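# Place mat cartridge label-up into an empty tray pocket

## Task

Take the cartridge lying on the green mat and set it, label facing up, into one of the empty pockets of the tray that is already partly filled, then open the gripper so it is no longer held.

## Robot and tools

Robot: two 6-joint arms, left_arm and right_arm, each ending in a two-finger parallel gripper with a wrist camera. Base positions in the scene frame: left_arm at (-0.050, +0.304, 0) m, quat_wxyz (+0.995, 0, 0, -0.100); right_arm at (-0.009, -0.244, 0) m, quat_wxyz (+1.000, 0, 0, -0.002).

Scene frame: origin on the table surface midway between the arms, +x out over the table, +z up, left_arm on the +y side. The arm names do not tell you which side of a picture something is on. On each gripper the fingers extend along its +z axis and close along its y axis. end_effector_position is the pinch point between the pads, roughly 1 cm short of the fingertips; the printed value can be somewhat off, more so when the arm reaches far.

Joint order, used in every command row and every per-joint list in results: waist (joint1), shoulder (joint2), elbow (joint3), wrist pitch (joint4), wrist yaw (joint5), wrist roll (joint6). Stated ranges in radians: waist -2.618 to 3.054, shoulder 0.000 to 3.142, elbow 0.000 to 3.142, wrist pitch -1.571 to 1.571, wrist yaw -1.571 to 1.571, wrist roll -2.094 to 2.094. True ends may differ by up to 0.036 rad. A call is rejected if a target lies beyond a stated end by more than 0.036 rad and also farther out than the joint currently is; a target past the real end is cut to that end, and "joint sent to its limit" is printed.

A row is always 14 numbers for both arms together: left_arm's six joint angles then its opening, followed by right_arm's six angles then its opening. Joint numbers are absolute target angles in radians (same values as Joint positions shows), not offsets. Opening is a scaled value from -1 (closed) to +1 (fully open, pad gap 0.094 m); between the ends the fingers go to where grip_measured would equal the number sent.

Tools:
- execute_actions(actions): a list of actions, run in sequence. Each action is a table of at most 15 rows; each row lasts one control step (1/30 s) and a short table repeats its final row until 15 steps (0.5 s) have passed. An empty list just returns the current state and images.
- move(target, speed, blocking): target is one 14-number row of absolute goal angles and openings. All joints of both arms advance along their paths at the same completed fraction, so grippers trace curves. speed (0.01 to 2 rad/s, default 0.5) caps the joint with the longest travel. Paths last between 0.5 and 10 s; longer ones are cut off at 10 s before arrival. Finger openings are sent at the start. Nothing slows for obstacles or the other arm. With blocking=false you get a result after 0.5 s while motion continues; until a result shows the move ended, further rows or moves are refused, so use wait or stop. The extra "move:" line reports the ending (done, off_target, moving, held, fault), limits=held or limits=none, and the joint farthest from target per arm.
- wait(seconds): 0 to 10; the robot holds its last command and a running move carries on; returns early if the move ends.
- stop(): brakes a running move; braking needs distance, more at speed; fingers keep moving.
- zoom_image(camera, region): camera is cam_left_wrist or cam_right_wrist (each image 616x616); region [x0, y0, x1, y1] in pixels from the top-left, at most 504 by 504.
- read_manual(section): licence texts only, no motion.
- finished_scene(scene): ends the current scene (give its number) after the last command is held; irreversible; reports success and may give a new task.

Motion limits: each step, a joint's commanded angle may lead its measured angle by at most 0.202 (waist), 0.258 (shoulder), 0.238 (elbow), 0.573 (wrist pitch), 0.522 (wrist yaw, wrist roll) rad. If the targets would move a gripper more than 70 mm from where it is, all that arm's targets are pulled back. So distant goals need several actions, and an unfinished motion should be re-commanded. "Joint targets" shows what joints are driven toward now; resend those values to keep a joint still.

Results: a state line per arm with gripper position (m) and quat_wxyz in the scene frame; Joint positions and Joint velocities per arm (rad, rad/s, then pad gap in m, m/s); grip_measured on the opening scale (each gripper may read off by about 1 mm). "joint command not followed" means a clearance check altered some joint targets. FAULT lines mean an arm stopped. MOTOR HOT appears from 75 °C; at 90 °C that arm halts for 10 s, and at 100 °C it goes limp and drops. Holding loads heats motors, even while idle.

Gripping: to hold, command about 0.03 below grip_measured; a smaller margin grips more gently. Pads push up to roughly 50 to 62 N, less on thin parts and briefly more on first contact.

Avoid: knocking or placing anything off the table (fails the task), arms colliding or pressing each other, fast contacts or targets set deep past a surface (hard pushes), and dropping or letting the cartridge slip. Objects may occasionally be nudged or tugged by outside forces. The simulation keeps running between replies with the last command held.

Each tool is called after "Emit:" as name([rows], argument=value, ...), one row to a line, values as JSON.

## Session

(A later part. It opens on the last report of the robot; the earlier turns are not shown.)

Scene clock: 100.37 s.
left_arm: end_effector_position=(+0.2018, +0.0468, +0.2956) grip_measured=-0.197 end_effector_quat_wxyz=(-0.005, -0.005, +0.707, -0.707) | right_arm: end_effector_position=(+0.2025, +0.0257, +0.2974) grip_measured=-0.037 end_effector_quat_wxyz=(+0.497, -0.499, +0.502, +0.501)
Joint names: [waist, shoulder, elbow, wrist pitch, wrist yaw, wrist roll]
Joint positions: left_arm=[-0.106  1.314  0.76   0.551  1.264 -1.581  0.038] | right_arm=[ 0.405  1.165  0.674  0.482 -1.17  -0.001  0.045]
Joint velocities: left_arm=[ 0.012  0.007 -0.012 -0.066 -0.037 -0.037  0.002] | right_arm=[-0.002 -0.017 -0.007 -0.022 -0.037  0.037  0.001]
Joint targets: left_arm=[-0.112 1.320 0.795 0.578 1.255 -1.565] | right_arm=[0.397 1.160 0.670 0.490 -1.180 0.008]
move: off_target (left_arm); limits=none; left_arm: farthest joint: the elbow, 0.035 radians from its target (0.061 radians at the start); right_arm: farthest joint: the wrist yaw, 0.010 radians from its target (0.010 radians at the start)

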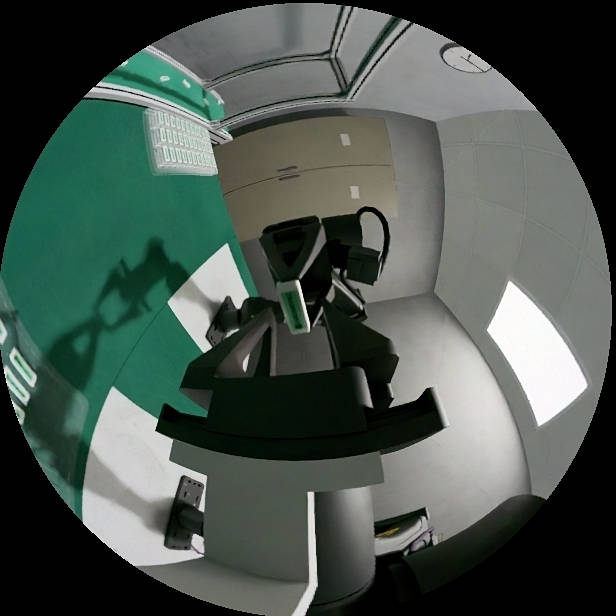

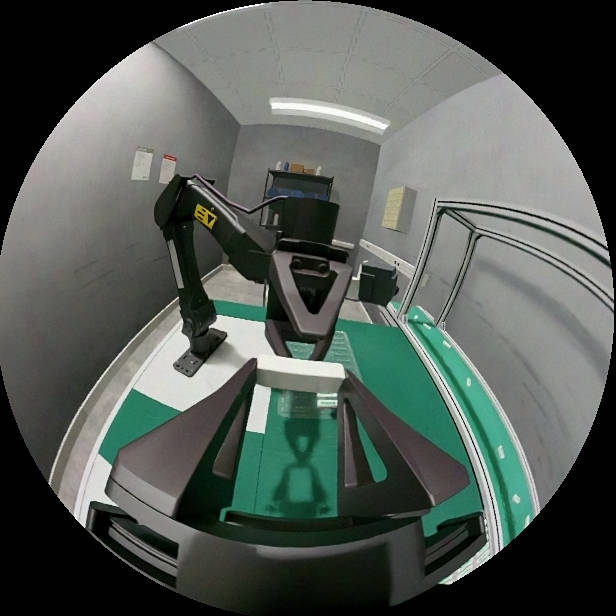

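Emit:
move(target=[-0.158,1.32,0.78,0.53,1.209,-1.575,-0.4, 0.397,1.16,0.67,0.49,-1.18,0.008,-0.065], speed=0.1)

Emit:
zoom_image(camera="cam_left_wrist", region=[240,240,360,360])

Emit:
zoom_image(camera="cam_right_wrist", region=[220,280,380,420])

Scene clock: 108.17 s.
left_arm: end_effector_position=(+0.1977, +0.0354, +0.2915) grip_measured=-0.397 end_effector_quat_wxyz=(-0.016, -0.016, +0.711, -0.703) | right_arm: end_effector_position=(+0.2025, +0.0257, +0.2974) grip_measured=-0.037 end_effector_quat_wxyz=(+0.497, -0.499, +0.502, +0.501)
Joint names: [waist, shoulder, elbow, wrist pitch, wrist yaw, wrist roll]
Joint positions: left_arm=[-0.151  1.314  0.76   0.52   1.219 -1.583  0.028] | right_arm=[ 0.405  1.165  0.674  0.482 -1.17  -0.001  0.045]
Joint velocities: left_arm=[ 0.007 -0.017  0.012 -0.037 -0.037  0.007 -0.   ] | right_arm=[-0.002 -0.022  0.002  0.081 -0.007 -0.007 -0.   ]
Joint targets: left_arm=[-0.158 1.320 0.780 0.530 1.209 -1.575] | right_arm=[0.397 1.160 0.670 0.490 -1.180 0.008]
move: done; limits=none; left_arm: farthest joint: the elbow, 0.020 radians from its target (0.020 radians at the start); right_arm: farthest joint: the wrist yaw, 0.010 radians from its target (0.010 radians at the start)

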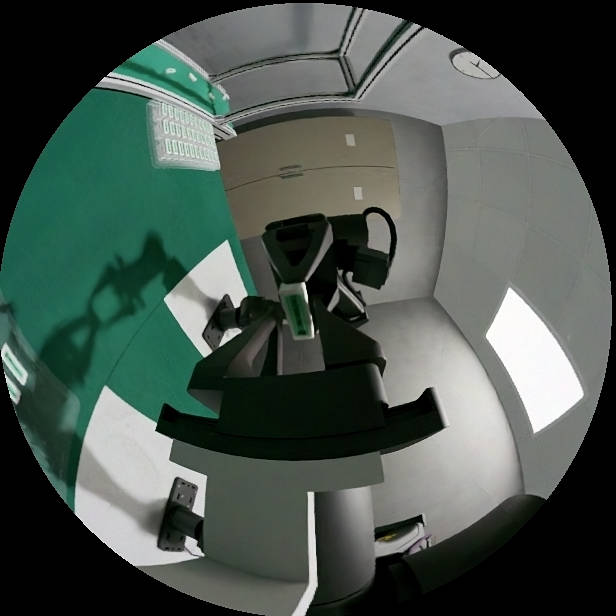

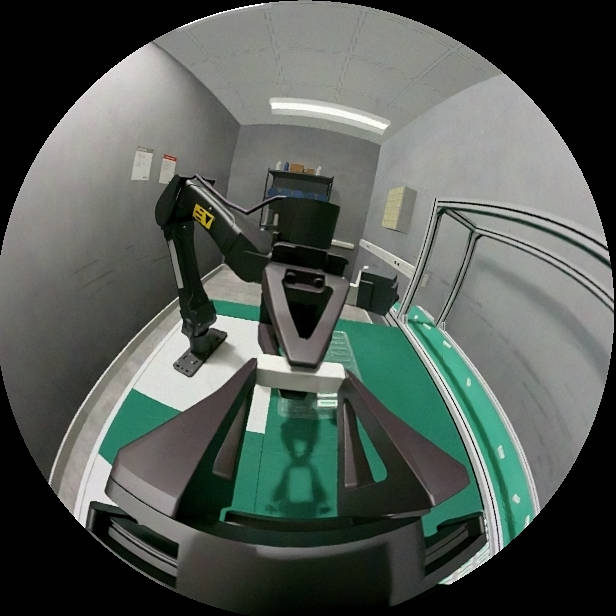

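Region (240, 240, 360, 360) of cam_left_wrist's 616x616 image, scaled by 4.200, with more detail than that image has.

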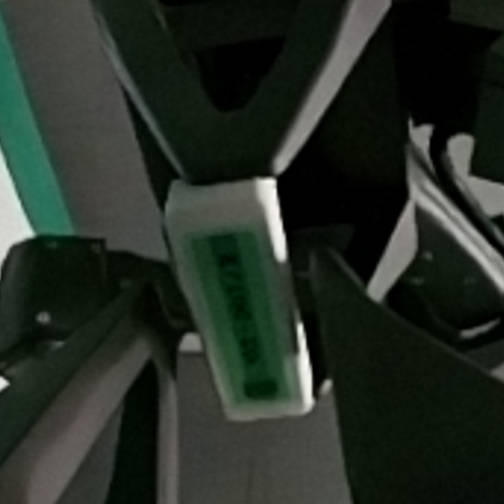

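Region (220, 280, 380, 420) of cam_right_wrist's 616x616 image, scaled by 3.150, with more detail than that image has; it fills the top 441 rows of this view, and the rest is white.

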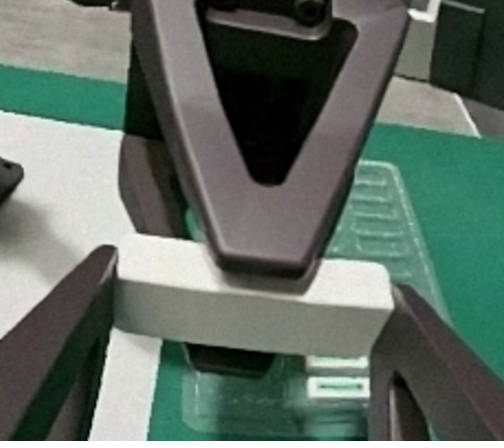

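Emit:
move(target=[-0.122,1.32,0.78,0.53,1.252,-1.575,-0.58, 0.397,1.16,0.67,0.49,-1.18,0.008,-0.065], speed=0.1)

Emit:
zoom_image(camera="cam_left_wrist", region=[240,240,360,360])

Emit:
zoom_image(camera="cam_right_wrist", region=[220,280,380,420])

Scene clock: 111.87 s.
left_arm: end_effector_position=(+0.1995, +0.0408, +0.2912) grip_measured=-0.577 end_effector_quat_wxyz=(-0.018, -0.017, +0.711, -0.703) | right_arm: end_effector_position=(+0.2023, +0.0257, +0.2974) grip_measured=-0.037 end_effector_quat_wxyz=(+0.497, -0.499, +0.502, +0.502)
Joint names: [waist, shoulder, elbow, wrist pitch, wrist yaw, wrist roll]
Joint positions: left_arm=[-0.13   1.314  0.76   0.517  1.241 -1.585  0.02 ] | right_arm=[ 0.405  1.165  0.674  0.482 -1.171 -0.     0.045]
Joint velocities: left_arm=[-0.002 -0.017  0.002 -0.037  0.007 -0.037 -0.001] | right_arm=[ 0.012  0.002 -0.002 -0.022 -0.037  0.022 -0.   ]
Joint targets: left_arm=[-0.122 1.320 0.780 0.530 1.252 -1.575] | right_arm=[0.397 1.160 0.670 0.490 -1.180 0.008]
move: done; limits=none; left_arm: farthest joint: the elbow, 0.020 radians from its target (0.020 radians at the start); right_arm: farthest joint: the wrist yaw, 0.009 radians from its target (0.010 radians at the start)

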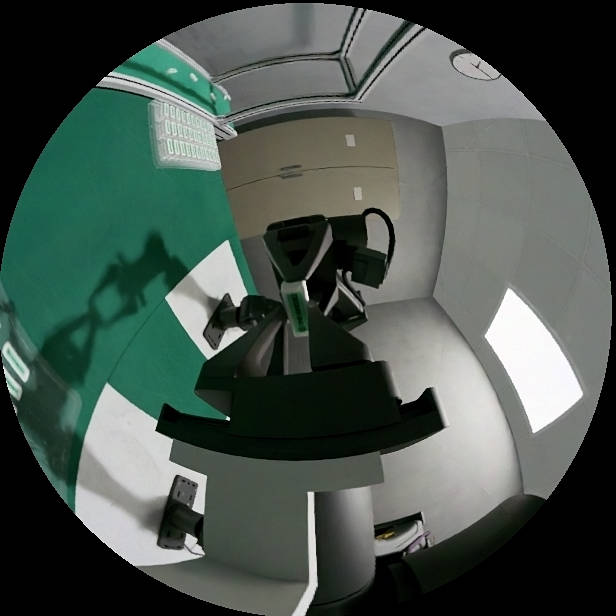

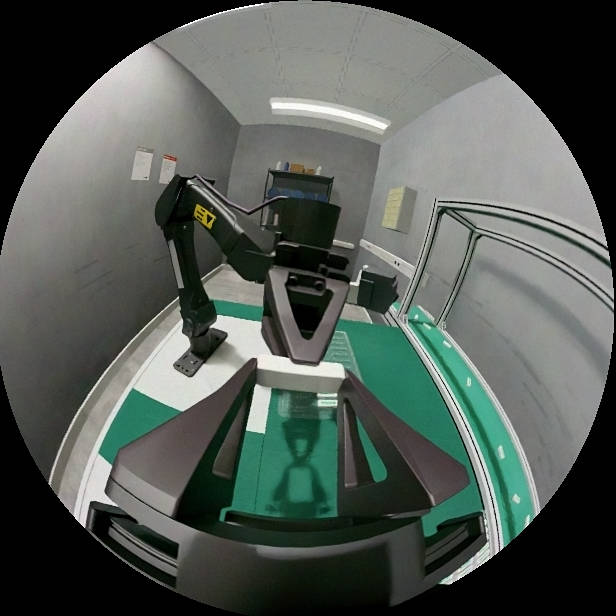

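Region (240, 240, 360, 360) of cam_left_wrist's 616x616 image, scaled by 4.200, with more detail than that image has.

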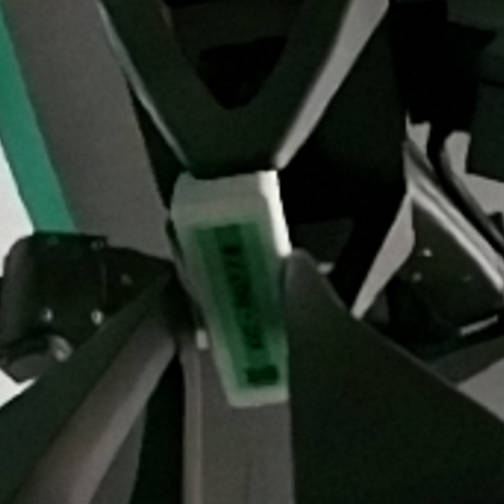

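Region (220, 280, 380, 420) of cam_right_wrist's 616x616 image, scaled by 3.150, with more detail than that image has; it fills the top 441 rows of this view, and the rest is white.

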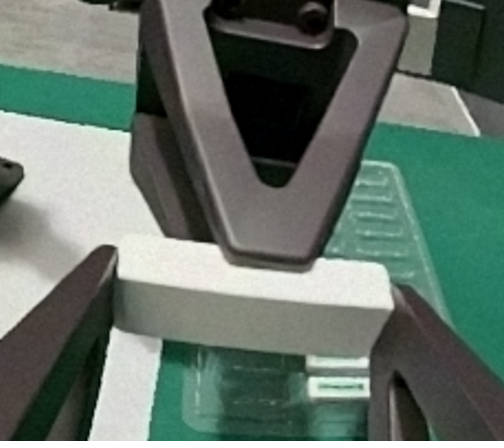

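Emit:
execute_actions([
  [[-0.125,1.32,0.78,0.535,1.245,-1.575,-0.6, 0.397,1.16,0.67,0.49,-1.18,0.008,-0.065],[-0.125,1.32,0.78,0.535,1.245,-1.575,-0.62, 0.397,1.16,0.67,0.49,-1.18,0.008,-0.065],[-0.125,1.32,0.78,0.535,1.245,-1.575,-0.635, 0.397,1.16,0.67,0.49,-1.18,0.008,-0.065],[-0.125,1.32,0.78,0.535,1.245,-1.575,-0.65, 0.397,1.16,0.67,0.49,-1.18,0.008,-0.065],[-0.125,1.32,0.78,0.535,1.245,-1.575,-0.665, 0.397,1.16,0.67,0.49,-1.18,0.008,-0.065],[-0.125,1.32,0.78,0.535,1.245,-1.575,-0.68, 0.397,1.16,0.67,0.49,-1.18,0.008,-0.065],[-0.125,1.32,0.78,0.535,1.245,-1.575,-0.695, 0.397,1.16,0.67,0.49,-1.18,0.008,-0.065],[-0.125,1.32,0.78,0.535,1.245,-1.575,-0.71, 0.397,1.16,0.67,0.49,-1.18,0.008,-0.065]],
])

Emit:
wait(seconds=0.3)

Emit:
zoom_image(camera="cam_right_wrist", region=[220,280,380,420])

Scene clock: 117.33 s.
left_arm: end_effector_position=(+0.1996, +0.0408, +0.2920) grip_measured=-0.672 end_effector_quat_wxyz=(-0.016, -0.015, +0.711, -0.703) | right_arm: end_effector_position=(+0.2021, +0.0257, +0.2974) grip_measured=-0.037 end_effector_quat_wxyz=(+0.496, -0.499, +0.502, +0.502)
Joint names: [waist, shoulder, elbow, wrist pitch, wrist yaw, wrist roll]
Joint positions: left_arm=[-0.13   1.314  0.76   0.523  1.241 -1.585  0.015] | right_arm=[ 0.405  1.165  0.674  0.482 -1.172  0.001  0.045]
Joint velocities: left_arm=[-0.007 -0.002 -0.007  0.037  0.051 -0.007 -0.001] | right_arm=[-0.012 -0.002  0.027  0.022  0.007 -0.037 -0.   ]
Joint targets: left_arm=[-0.125 1.320 0.780 0.535 1.245 -1.575] | right_arm=[0.397 1.160 0.670 0.490 -1.180 0.008]

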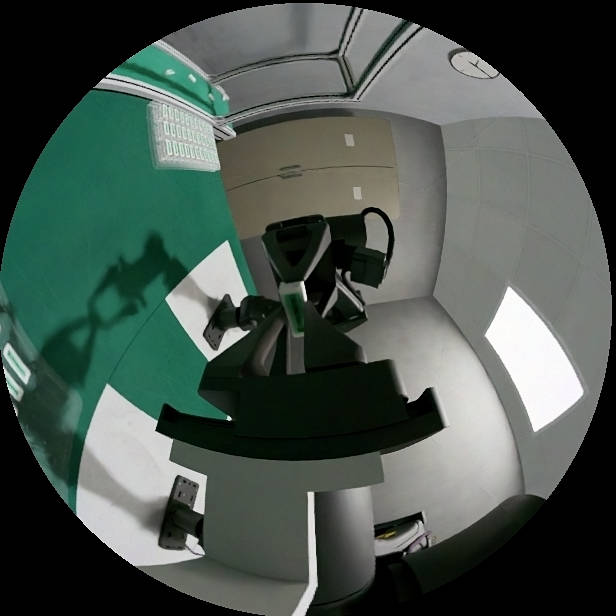

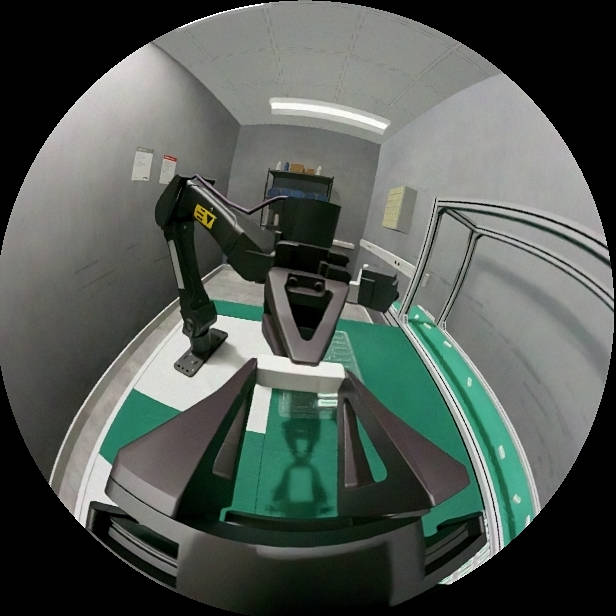

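Scene clock: 117.63 s.
left_arm: end_effector_position=(+0.1996, +0.0408, +0.2920) grip_measured=-0.672 end_effector_quat_wxyz=(-0.016, -0.015, +0.711, -0.703) | right_arm: end_effector_position=(+0.2021, +0.0257, +0.2974) grip_measured=-0.037 end_effector_quat_wxyz=(+0.496, -0.499, +0.502, +0.502)
Joint names: [waist, shoulder, elbow, wrist pitch, wrist yaw, wrist roll]
Joint positions: left_arm=[-0.13   1.314  0.76   0.523  1.241 -1.585  0.015] | right_arm=[ 0.405  1.165  0.674  0.482 -1.172  0.001  0.045]
Joint velocities: left_arm=[-0.017 -0.002 -0.002 -0.037 -0.125 -0.037 -0.   ] | right_arm=[ 0.002 -0.007  0.007  0.051  0.066  0.007  0.001]
Joint targets: left_arm=[-0.125 1.320 0.780 0.535 1.245 -1.575] | right_arm=[0.397 1.160 0.670 0.490 -1.180 0.008]
wait: 0.30 s; at rest by 0.17 s

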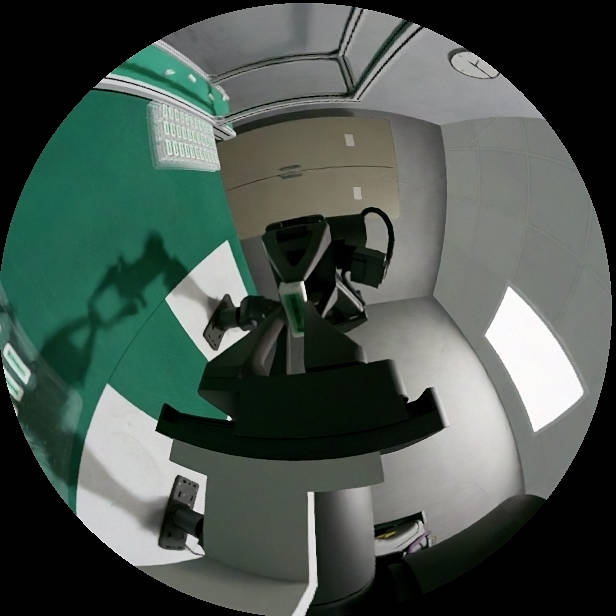

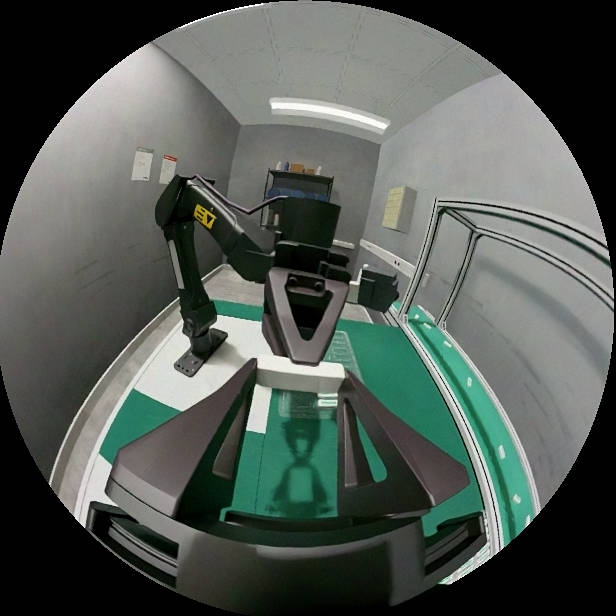

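Region (220, 280, 380, 420) of cam_right_wrist's 616x616 image, scaled by 3.150, with more detail than that image has; it fills the top 441 rows of this view, and the rest is white.

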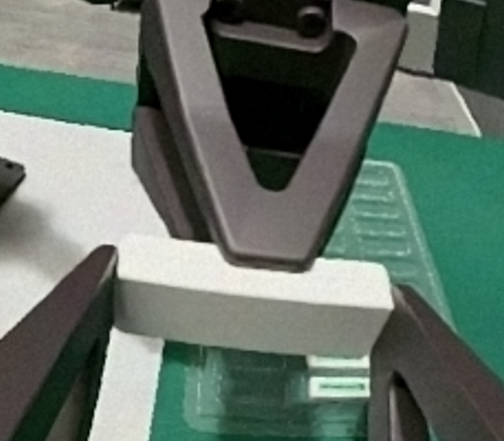

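Emit:
execute_actions([
  [[-0.125,1.32,0.78,0.535,1.245,-1.575,-0.71, 0.397,1.16,0.67,0.49,-1.18,0.008,0.5],[-0.125,1.32,0.78,0.535,1.245,-1.575,-0.71, 0.397,1.16,0.67,0.49,-1.18,0.008,0.5],[-0.125,1.32,0.78,0.535,1.245,-1.575,-0.71, 0.397,1.16,0.67,0.49,-1.18,0.008,0.5],[-0.125,1.32,0.78,0.535,1.245,-1.575,-0.71, 0.397,1.16,0.67,0.49,-1.18,0.008,0.5],[-0.125,1.32,0.78,0.535,1.245,-1.575,-0.71, 0.397,1.16,0.67,0.49,-1.18,0.008,0.5],[-0.125,1.32,0.78,0.535,1.245,-1.575,-0.71, 0.397,1.16,0.67,0.49,-1.18,0.008,0.5],[-0.125,1.32,0.78,0.535,1.245,-1.575,-0.71, 0.385,1.16,0.67,0.49,-1.195,0.008,0.5],[-0.125,1.32,0.78,0.535,1.245,-1.575,-0.71, 0.37,1.16,0.67,0.49,-1.215,0.008,0.5],[-0.125,1.32,0.78,0.535,1.245,-1.575,-0.71, 0.35,1.16,0.67,0.49,-1.24,0.008,0.5],[-0.125,1.32,0.78,0.535,1.245,-1.575,-0.71, 0.33,1.16,0.67,0.49,-1.265,0.008,0.5],[-0.125,1.32,0.78,0.535,1.245,-1.575,-0.71, 0.31,1.16,0.67,0.49,-1.29,0.008,0.5],[-0.125,1.32,0.78,0.535,1.245,-1.575,-0.71, 0.29,1.16,0.67,0.49,-1.315,0.008,0.5],[-0.125,1.32,0.78,0.535,1.245,-1.575,-0.71, 0.27,1.16,0.67,0.49,-1.34,0.008,0.5],[-0.125,1.32,0.78,0.535,1.245,-1.575,-0.71, 0.25,1.16,0.67,0.49,-1.365,0.008,0.5],[-0.125,1.32,0.78,0.535,1.245,-1.575,-0.71, 0.23,1.16,0.67,0.49,-1.39,0.008,0.5]],
])

Scene clock: 131.90 s.
left_arm: end_effector_position=(+0.1996, +0.0408, +0.2918) grip_measured=-0.672 end_effector_quat_wxyz=(-0.016, -0.016, +0.711, -0.703) | right_arm: end_effector_position=(+0.2155, -0.0041, +0.2978) grip_measured=+0.498 end_effector_quat_wxyz=(+0.501, -0.495, +0.506, +0.498)
Joint names: [waist, shoulder, elbow, wrist pitch, wrist yaw, wrist roll]
Joint positions: left_arm=[-0.13   1.314  0.76   0.522  1.241 -1.585  0.015] | right_arm=[ 0.268  1.165  0.674  0.484 -1.292  0.002  0.07 ]
Joint velocities: left_arm=[-0.012  0.002 -0.007 -0.022 -0.007  0.022  0.   ] | right_arm=[-0.584 -0.032  0.017  0.022 -0.535 -0.037 -0.001]
Joint targets: left_arm=[-0.125 1.320 0.780 0.535 1.245 -1.575] | right_arm=[0.230 1.160 0.670 0.490 -1.390 0.008]

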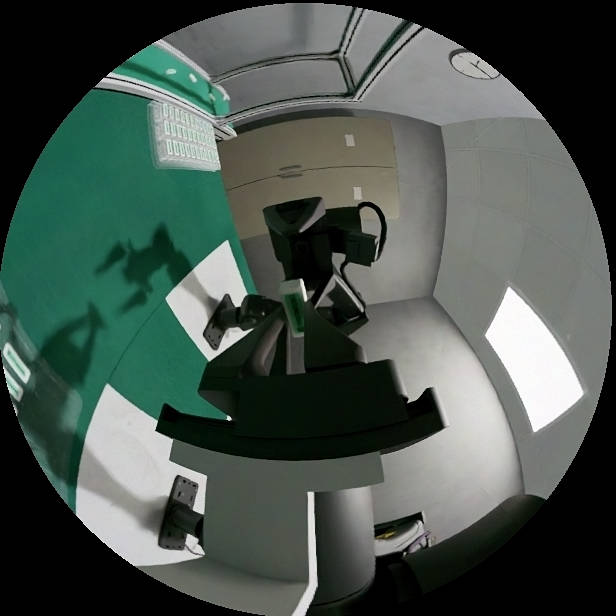

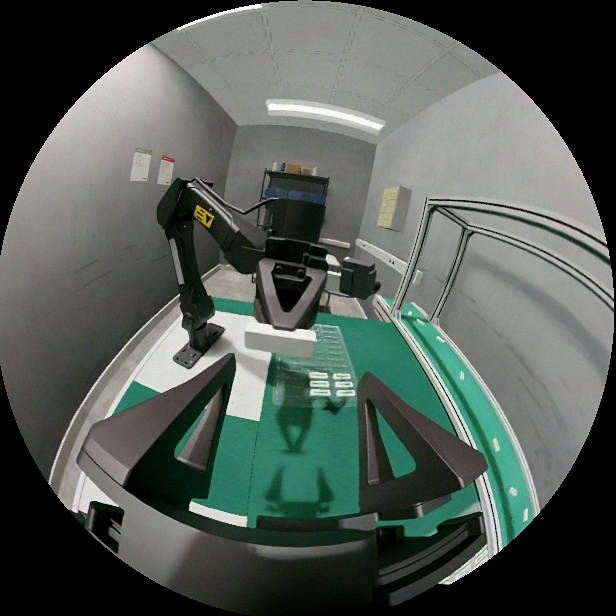

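Emit:
move(target=[-0.156,1.725,1.265,-1.085,-0.01,-0.34,-0.71, 0.24,1.63,0.39,1.25,-1.33,0.008,1], speed=0.9)

Scene clock: 137.47 s.
left_arm: end_effector_position=(+0.2348, +0.2005, +0.0676) grip_measured=-0.672 end_effector_quat_wxyz=(-0.003, +0.001, +1.000, +0.000) | right_arm: end_effector_position=(+0.2279, -0.0086, +0.1774) grip_measured=+1.000 end_effector_quat_wxyz=(+0.509, -0.505, +0.491, +0.495)
Joint names: [waist, shoulder, elbow, wrist pitch, wrist yaw, wrist roll]
Joint positions: left_arm=[-0.149  1.723  1.229 -1.082  0.002 -0.347  0.015] | right_arm=[ 0.234  1.613  0.401  1.243 -1.34   0.002  0.094]
Joint velocities: left_arm=[ 0.007  0.002  0.007  0.037 -0.037  0.051 -0.001] | right_arm=[-0.007 -0.002 -0.007 -0.066  0.037 -0.095  0.   ]
Joint targets: left_arm=[-0.156 1.725 1.265 -1.085 -0.010 -0.340] | right_arm=[0.240 1.630 0.390 1.250 -1.330 0.008]
move: off_target (left_arm); limits=none; left_arm: farthest joint: the elbow, 0.036 radians from its target (0.505 radians at the start); right_arm: farthest joint: the shoulder, 0.017 radians from its target (0.465 radians at the start)

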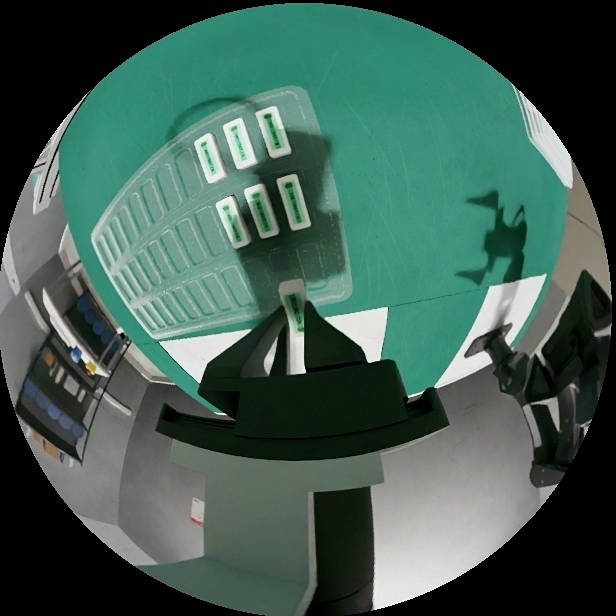

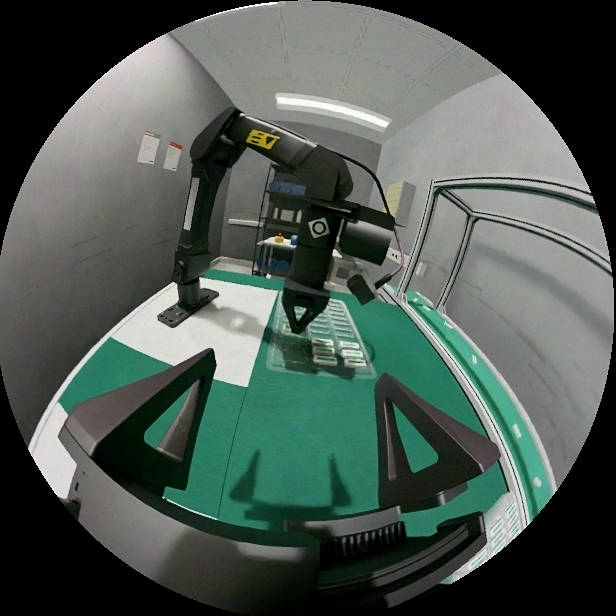

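Emit:
zoom_image(camera="cam_left_wrist", region=[190,160,370,340])

Emit:
zoom_image(camera="cam_right_wrist", region=[250,290,380,390])

Region (190, 160, 370, 340) of cam_left_wrist's 616x616 image, scaled by 2.800, with more detail than that image has.

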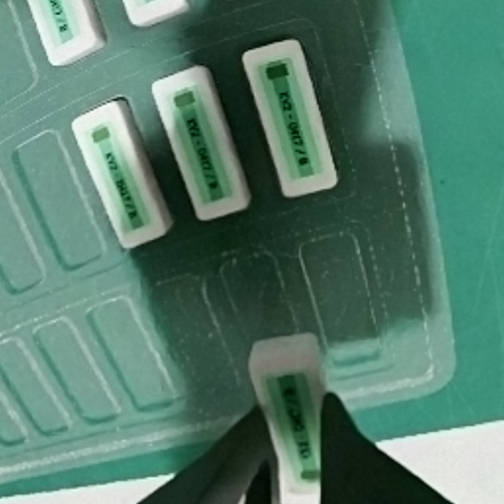

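Region (250, 290, 380, 390) of cam_right_wrist's 616x616 image, scaled by 3.877, with more detail than that image has; it fills the top 388 rows of this view, and the rest is white.

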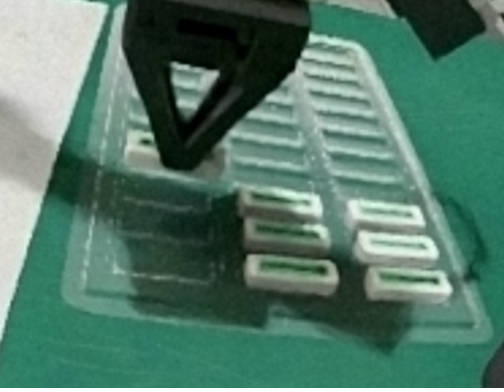

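Emit:
move(target=[-0.127,1.756,1.141,-0.955,-0.005,-0.35,-0.71, 0.24,1.63,0.39,1.25,-1.33,0.008,1], speed=0.2)

Emit:
zoom_image(camera="cam_left_wrist", region=[190,160,370,340])

Emit:
zoom_image(camera="cam_right_wrist", region=[260,310,350,380])

Scene clock: 146.17 s.
left_arm: end_effector_position=(+0.2348, +0.2053, +0.0391) grip_measured=-0.672 end_effector_quat_wxyz=(-0.005, -0.006, +1.000, +0.001) | right_arm: end_effector_position=(+0.2279, -0.0086, +0.1774) grip_measured=+1.000 end_effector_quat_wxyz=(+0.509, -0.505, +0.491, +0.495)
Joint names: [waist, shoulder, elbow, wrist pitch, wrist yaw, wrist roll]
Joint positions: left_arm=[-0.134  1.755  1.148 -0.974  0.002 -0.346  0.015] | right_arm=[ 0.234  1.613  0.401  1.243 -1.34   0.002  0.094]
Joint velocities: left_arm=[ 0.007  0.007 -0.007  0.022 -0.007  0.037 -0.001] | right_arm=[ 0.002  0.002 -0.002 -0.037  0.007  0.007  0.   ]
Joint targets: left_arm=[-0.127 1.756 1.141 -0.955 -0.005 -0.350] | right_arm=[0.240 1.630 0.390 1.250 -1.330 0.008]
move: done; limits=none; left_arm: farthest joint: the wrist pitch, 0.019 radians from its target (0.128 radians at the start); right_arm: farthest joint: the shoulder, 0.017 radians from its target (0.017 radians at the start)

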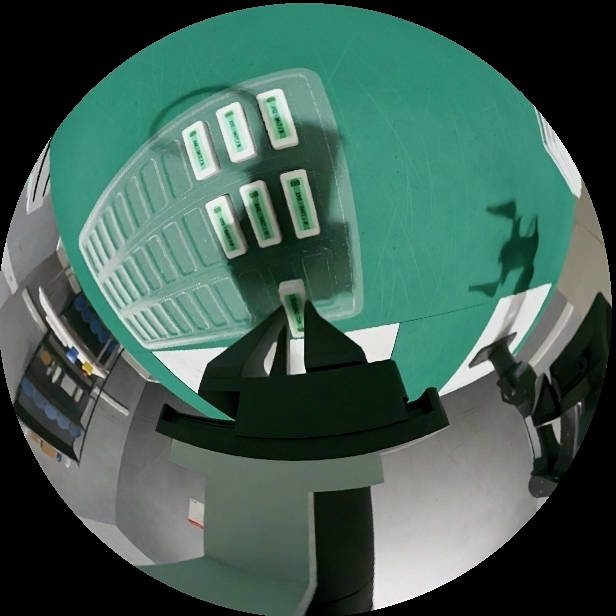

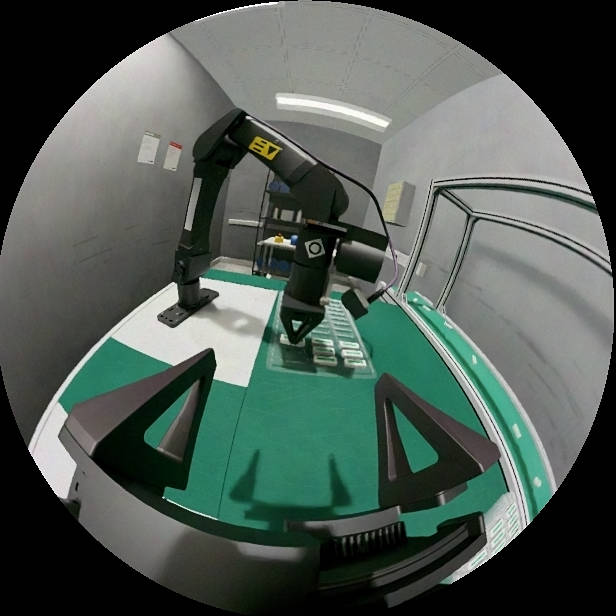

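Region (190, 160, 370, 340) of cam_left_wrist's 616x616 image, scaled by 2.800, with more detail than that image has.

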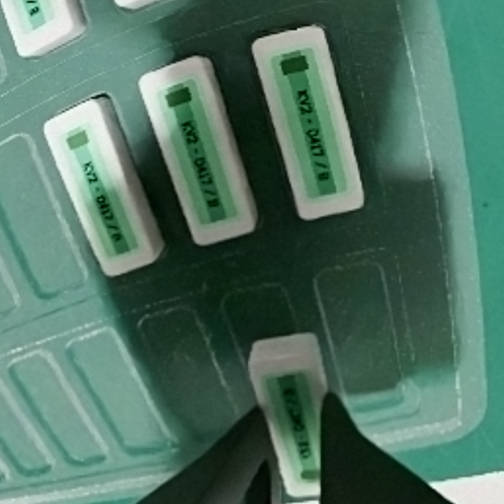

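Region (260, 310, 350, 380) of cam_right_wrist's 616x616 image, scaled by 5.600, with more detail than that image has.

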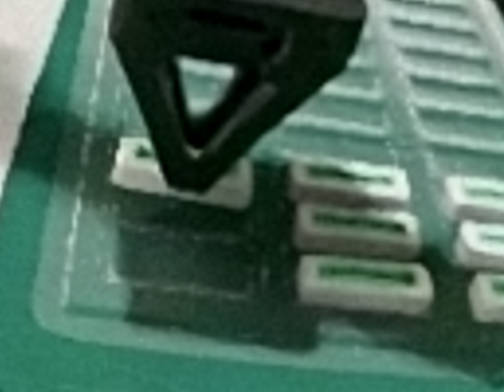

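Emit:
move(target=[-0.097,1.772,1.121,-0.912,-0.005,-0.375,-0.71, 0.24,1.63,0.39,1.25,-1.33,0.008,1], speed=0.1)

Emit:
zoom_image(camera="cam_left_wrist", region=[190,160,370,340])

Emit:
zoom_image(camera="cam_right_wrist", region=[260,310,350,380])

Scene clock: 156.17 s.
left_arm: end_effector_position=(+0.2400, +0.2133, +0.0296) grip_measured=-0.672 end_effector_quat_wxyz=(-0.002, -0.032, +0.999, -0.000) | right_arm: end_effector_position=(+0.2278, -0.0086, +0.1775) grip_measured=+1.000 end_effector_quat_wxyz=(+0.509, -0.506, +0.491, +0.495)
Joint names: [waist, shoulder, elbow, wrist pitch, wrist yaw, wrist roll]
Joint positions: left_arm=[-0.103  1.772  1.127 -0.93   0.002 -0.368  0.015] | right_arm=[ 0.234  1.613  0.401  1.244 -1.34   0.002  0.094]
Joint velocities: left_arm=[ 0.007  0.007 -0.002 -0.037  0.007  0.007 -0.   ] | right_arm=[ 0.022 -0.012 -0.012 -0.022  0.037  0.022  0.   ]
Joint targets: left_arm=[-0.097 1.772 1.121 -0.912 -0.005 -0.375] | right_arm=[0.240 1.630 0.390 1.250 -1.330 0.008]
move: done; limits=none; left_arm: farthest joint: the wrist pitch, 0.018 radians from its target (0.062 radians at the start); right_arm: farthest joint: the shoulder, 0.017 radians from its target (0.017 radians at the start)

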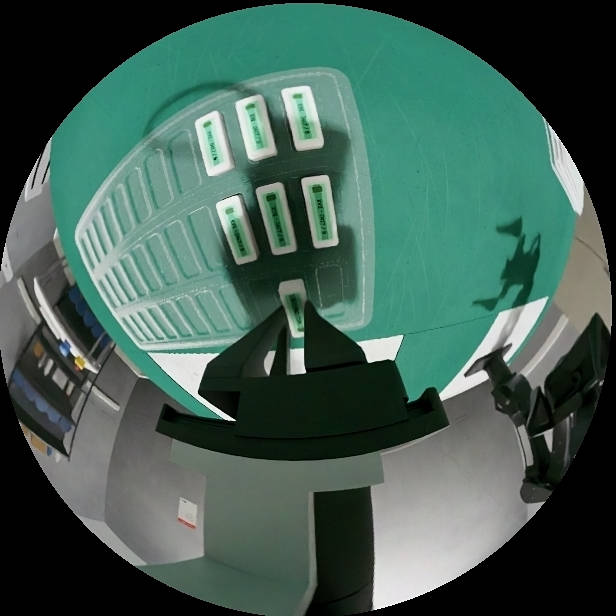

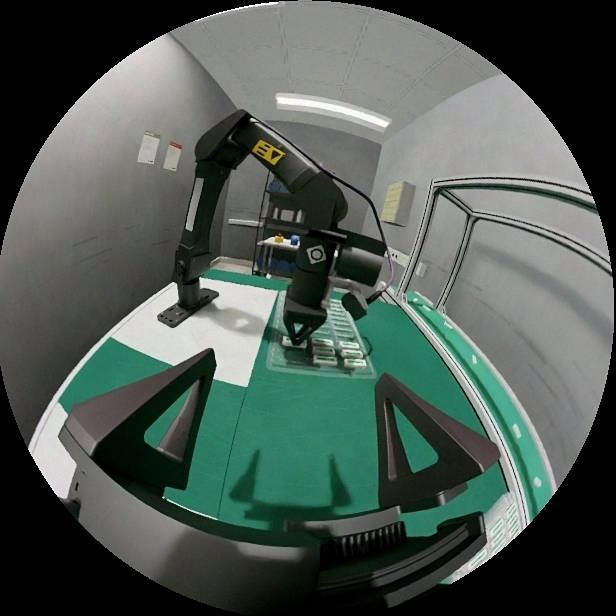

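Region (190, 160, 370, 340) of cam_left_wrist's 616x616 image, scaled by 2.800, with more detail than that image has.

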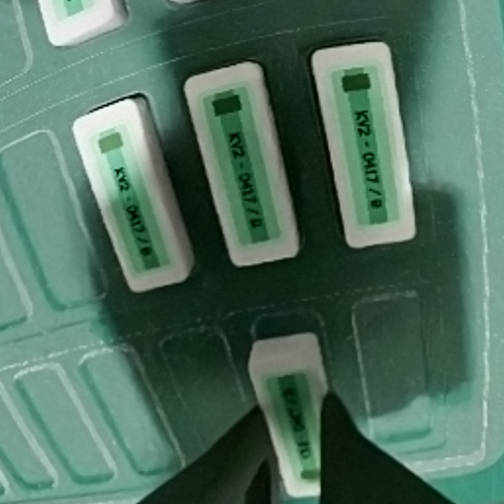

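Region (260, 310, 350, 380) of cam_right_wrist's 616x616 image, scaled by 5.600, with more detail than that image has.

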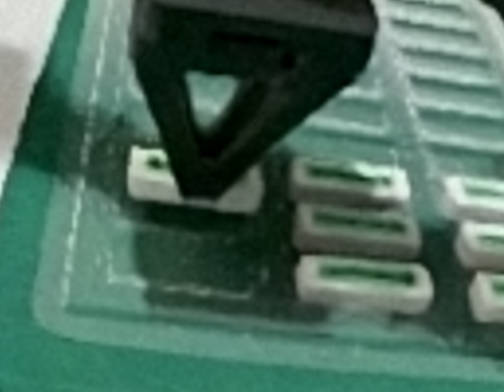

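Emit:
move(target=[-0.097,1.786,1.104,-0.884,-0.005,-0.375,-0.71, 0.24,1.63,0.39,1.25,-1.33,0.008,1], speed=0.08)

Emit:
zoom_image(camera="cam_left_wrist", region=[235,220,355,340])

Emit:
zoom_image(camera="cam_right_wrist", region=[260,310,350,380])

Scene clock: 161.53 s.
left_arm: end_effector_position=(+0.2397, +0.2135, +0.0218) grip_measured=-0.672 end_effector_quat_wxyz=(-0.004, -0.032, +0.999, +0.000) | right_arm: end_effector_position=(+0.2278, -0.0086, +0.1775) grip_measured=+1.000 end_effector_quat_wxyz=(+0.509, -0.506, +0.491, +0.495)
Joint names: [waist, shoulder, elbow, wrist pitch, wrist yaw, wrist roll]
Joint positions: left_arm=[-0.103  1.786  1.11  -0.903  0.002 -0.369  0.015] | right_arm=[ 0.234  1.613  0.401  1.244 -1.34   0.002  0.094]
Joint velocities: left_arm=[-0.017 -0.007 -0.002 -0.037  0.022  0.007 -0.   ] | right_arm=[ 0.017 -0.007 -0.012 -0.007  0.022  0.066  0.   ]
Joint targets: left_arm=[-0.097 1.786 1.104 -0.884 -0.005 -0.375] | right_arm=[0.240 1.630 0.390 1.250 -1.330 0.008]
move: done; limits=none; left_arm: farthest joint: the wrist pitch, 0.019 radians from its target (0.046 radians at the start); right_arm: farthest joint: the shoulder, 0.017 radians from its target (0.017 radians at the start)

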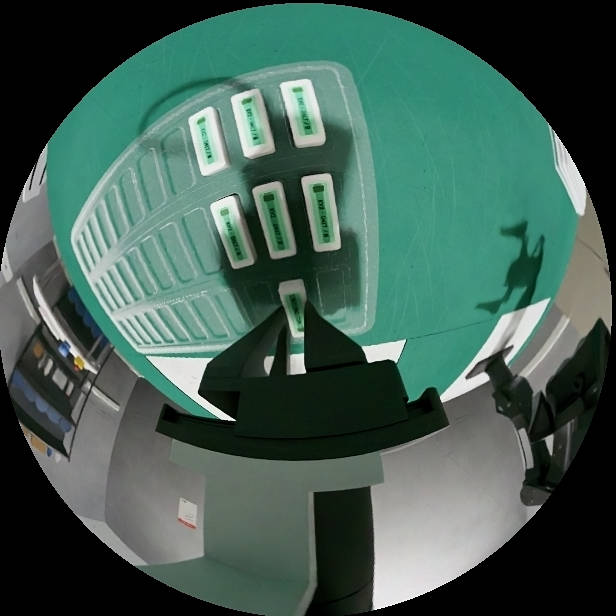

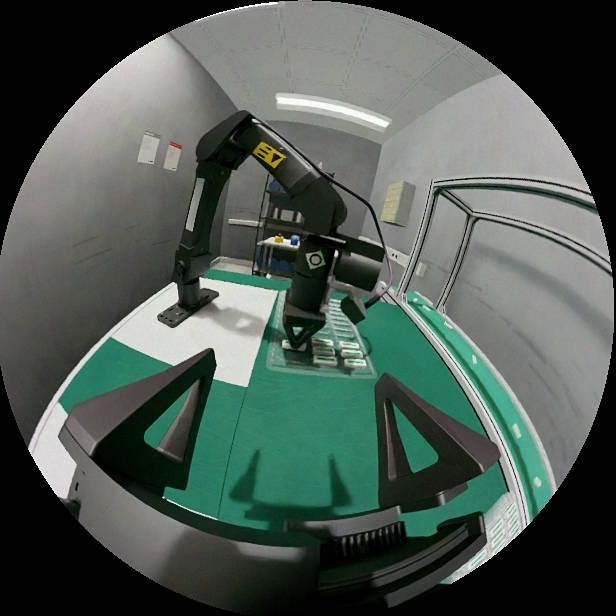

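Region (235, 220, 355, 340) of cam_left_wrist's 616x616 image, scaled by 4.200, with more detail than that image has.

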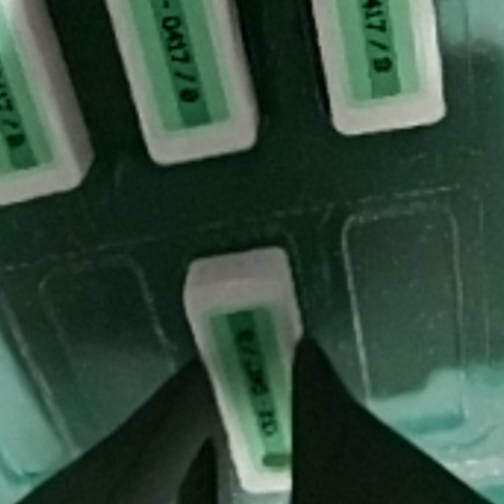

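Region (260, 310, 350, 380) of cam_right_wrist's 616x616 image, scaled by 5.600, with more detail than that image has.

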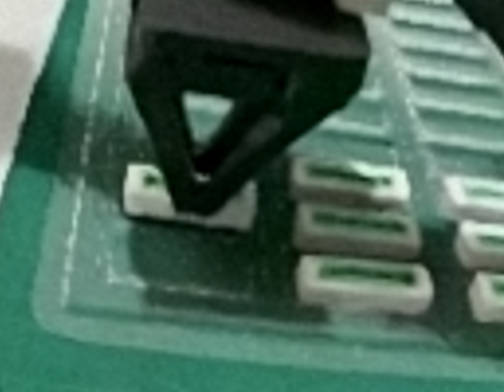

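Emit:
move(target=[-0.097,1.797,1.09,-0.862,-0.005,-0.375,-0.71, 0.24,1.63,0.39,1.25,-1.33,0.008,1], speed=0.06)

Emit:
zoom_image(camera="cam_left_wrist", region=[235,220,355,340])

Emit:
zoom_image(camera="cam_right_wrist", region=[260,310,350,380])

Scene clock: 167.20 s.
left_arm: end_effector_position=(+0.2408, +0.2131, +0.0182) grip_measured=-0.672 end_effector_quat_wxyz=(-0.001, -0.032, +0.999, -0.001) | right_arm: end_effector_position=(+0.2278, -0.0086, +0.1775) grip_measured=+1.000 end_effector_quat_wxyz=(+0.509, -0.506, +0.491, +0.495)
Joint names: [waist, shoulder, elbow, wrist pitch, wrist yaw, wrist roll]
Joint positions: left_arm=[-0.103  1.791  1.101 -0.882  0.002 -0.369  0.015] | right_arm=[ 0.234  1.613  0.401  1.244 -1.34   0.002  0.094]
Joint velocities: left_arm=[ 0.002  0.012  0.012  0.007 -0.066 -0.007 -0.   ] | right_arm=[ 0.002  0.007 -0.012 -0.037  0.037  0.037  0.   ]
Joint targets: left_arm=[-0.097 1.797 1.090 -0.862 -0.005 -0.375] | right_arm=[0.240 1.630 0.390 1.250 -1.330 0.008]
move: done; limits=none; left_arm: farthest joint: the wrist pitch, 0.020 radians from its target (0.040 radians at the start); right_arm: farthest joint: the shoulder, 0.017 radians from its target (0.017 radians at the start)

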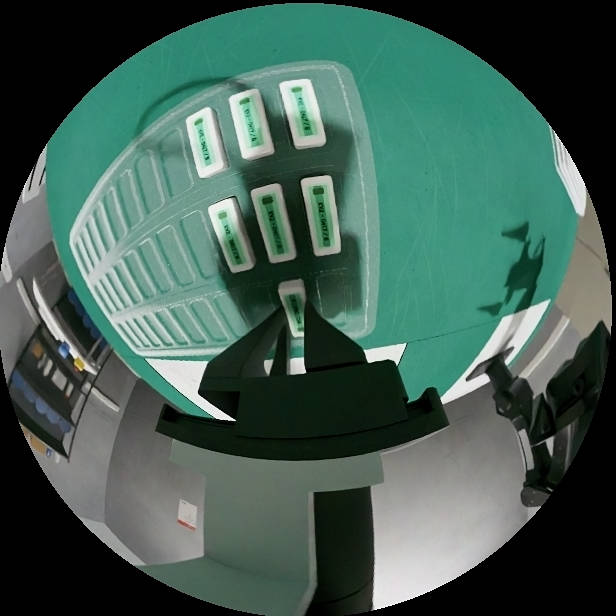

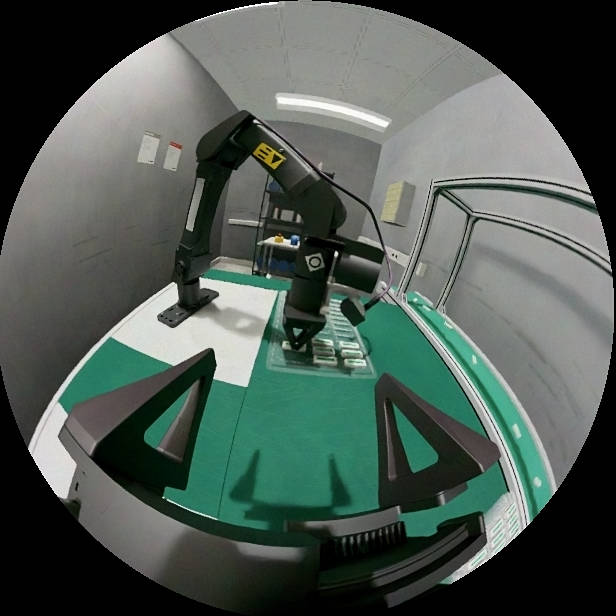

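Region (235, 220, 355, 340) of cam_left_wrist's 616x616 image, scaled by 4.200, with more detail than that image has.

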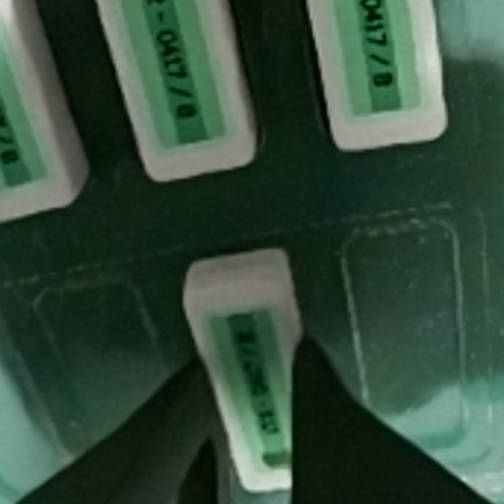

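Region (260, 310, 350, 380) of cam_right_wrist's 616x616 image, scaled by 5.600, with more detail than that image has.

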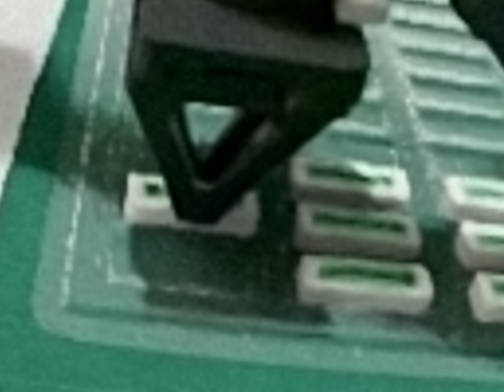

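Emit:
move(target=[-0.097,1.797,1.095,-0.898,-0.005,-0.375,-0.71, 0.24,1.63,0.39,1.25,-1.33,0.008,1], speed=0.05)

Emit:
zoom_image(camera="cam_left_wrist", region=[235,220,355,340])

Scene clock: 170.27 s.
left_arm: end_effector_position=(+0.2406, +0.2132, +0.0182) grip_measured=-0.672 end_effector_quat_wxyz=(-0.001, -0.032, +0.999, -0.000) | right_arm: end_effector_position=(+0.2278, -0.0086, +0.1775) grip_measured=+1.000 end_effector_quat_wxyz=(+0.509, -0.506, +0.491, +0.495)
Joint names: [waist, shoulder, elbow, wrist pitch, wrist yaw, wrist roll]
Joint positions: left_arm=[-0.103  1.791  1.101 -0.883  0.002 -0.369  0.015] | right_arm=[ 0.234  1.613  0.401  1.244 -1.34   0.002  0.094]
Joint velocities: left_arm=[ 0.007 -0.002  0.017 -0.022  0.051 -0.022  0.   ] | right_arm=[-0.007  0.022 -0.012 -0.037  0.022  0.007  0.   ]
Joint targets: left_arm=[-0.097 1.797 1.095 -0.898 -0.005 -0.375] | right_arm=[0.240 1.630 0.390 1.250 -1.330 0.008]
move: done; limits=none; left_arm: farthest joint: the wrist pitch, 0.015 radians from its target (0.016 radians at the start); right_arm: farthest joint: the shoulder, 0.017 radians from its target (0.017 radians at the start)

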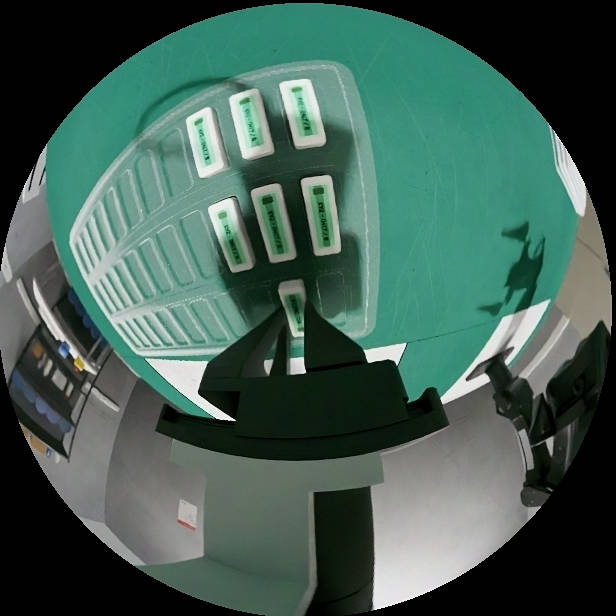

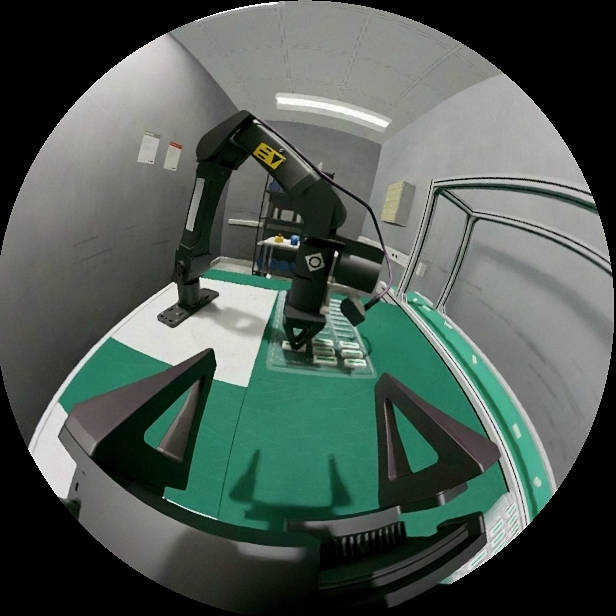

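Region (235, 220, 355, 340) of cam_left_wrist's 616x616 image, scaled by 4.200, with more detail than that image has.

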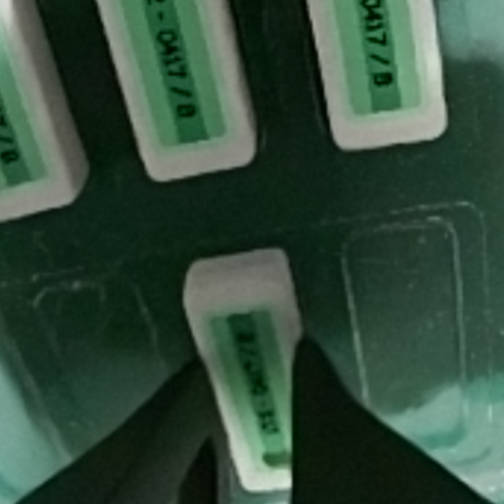

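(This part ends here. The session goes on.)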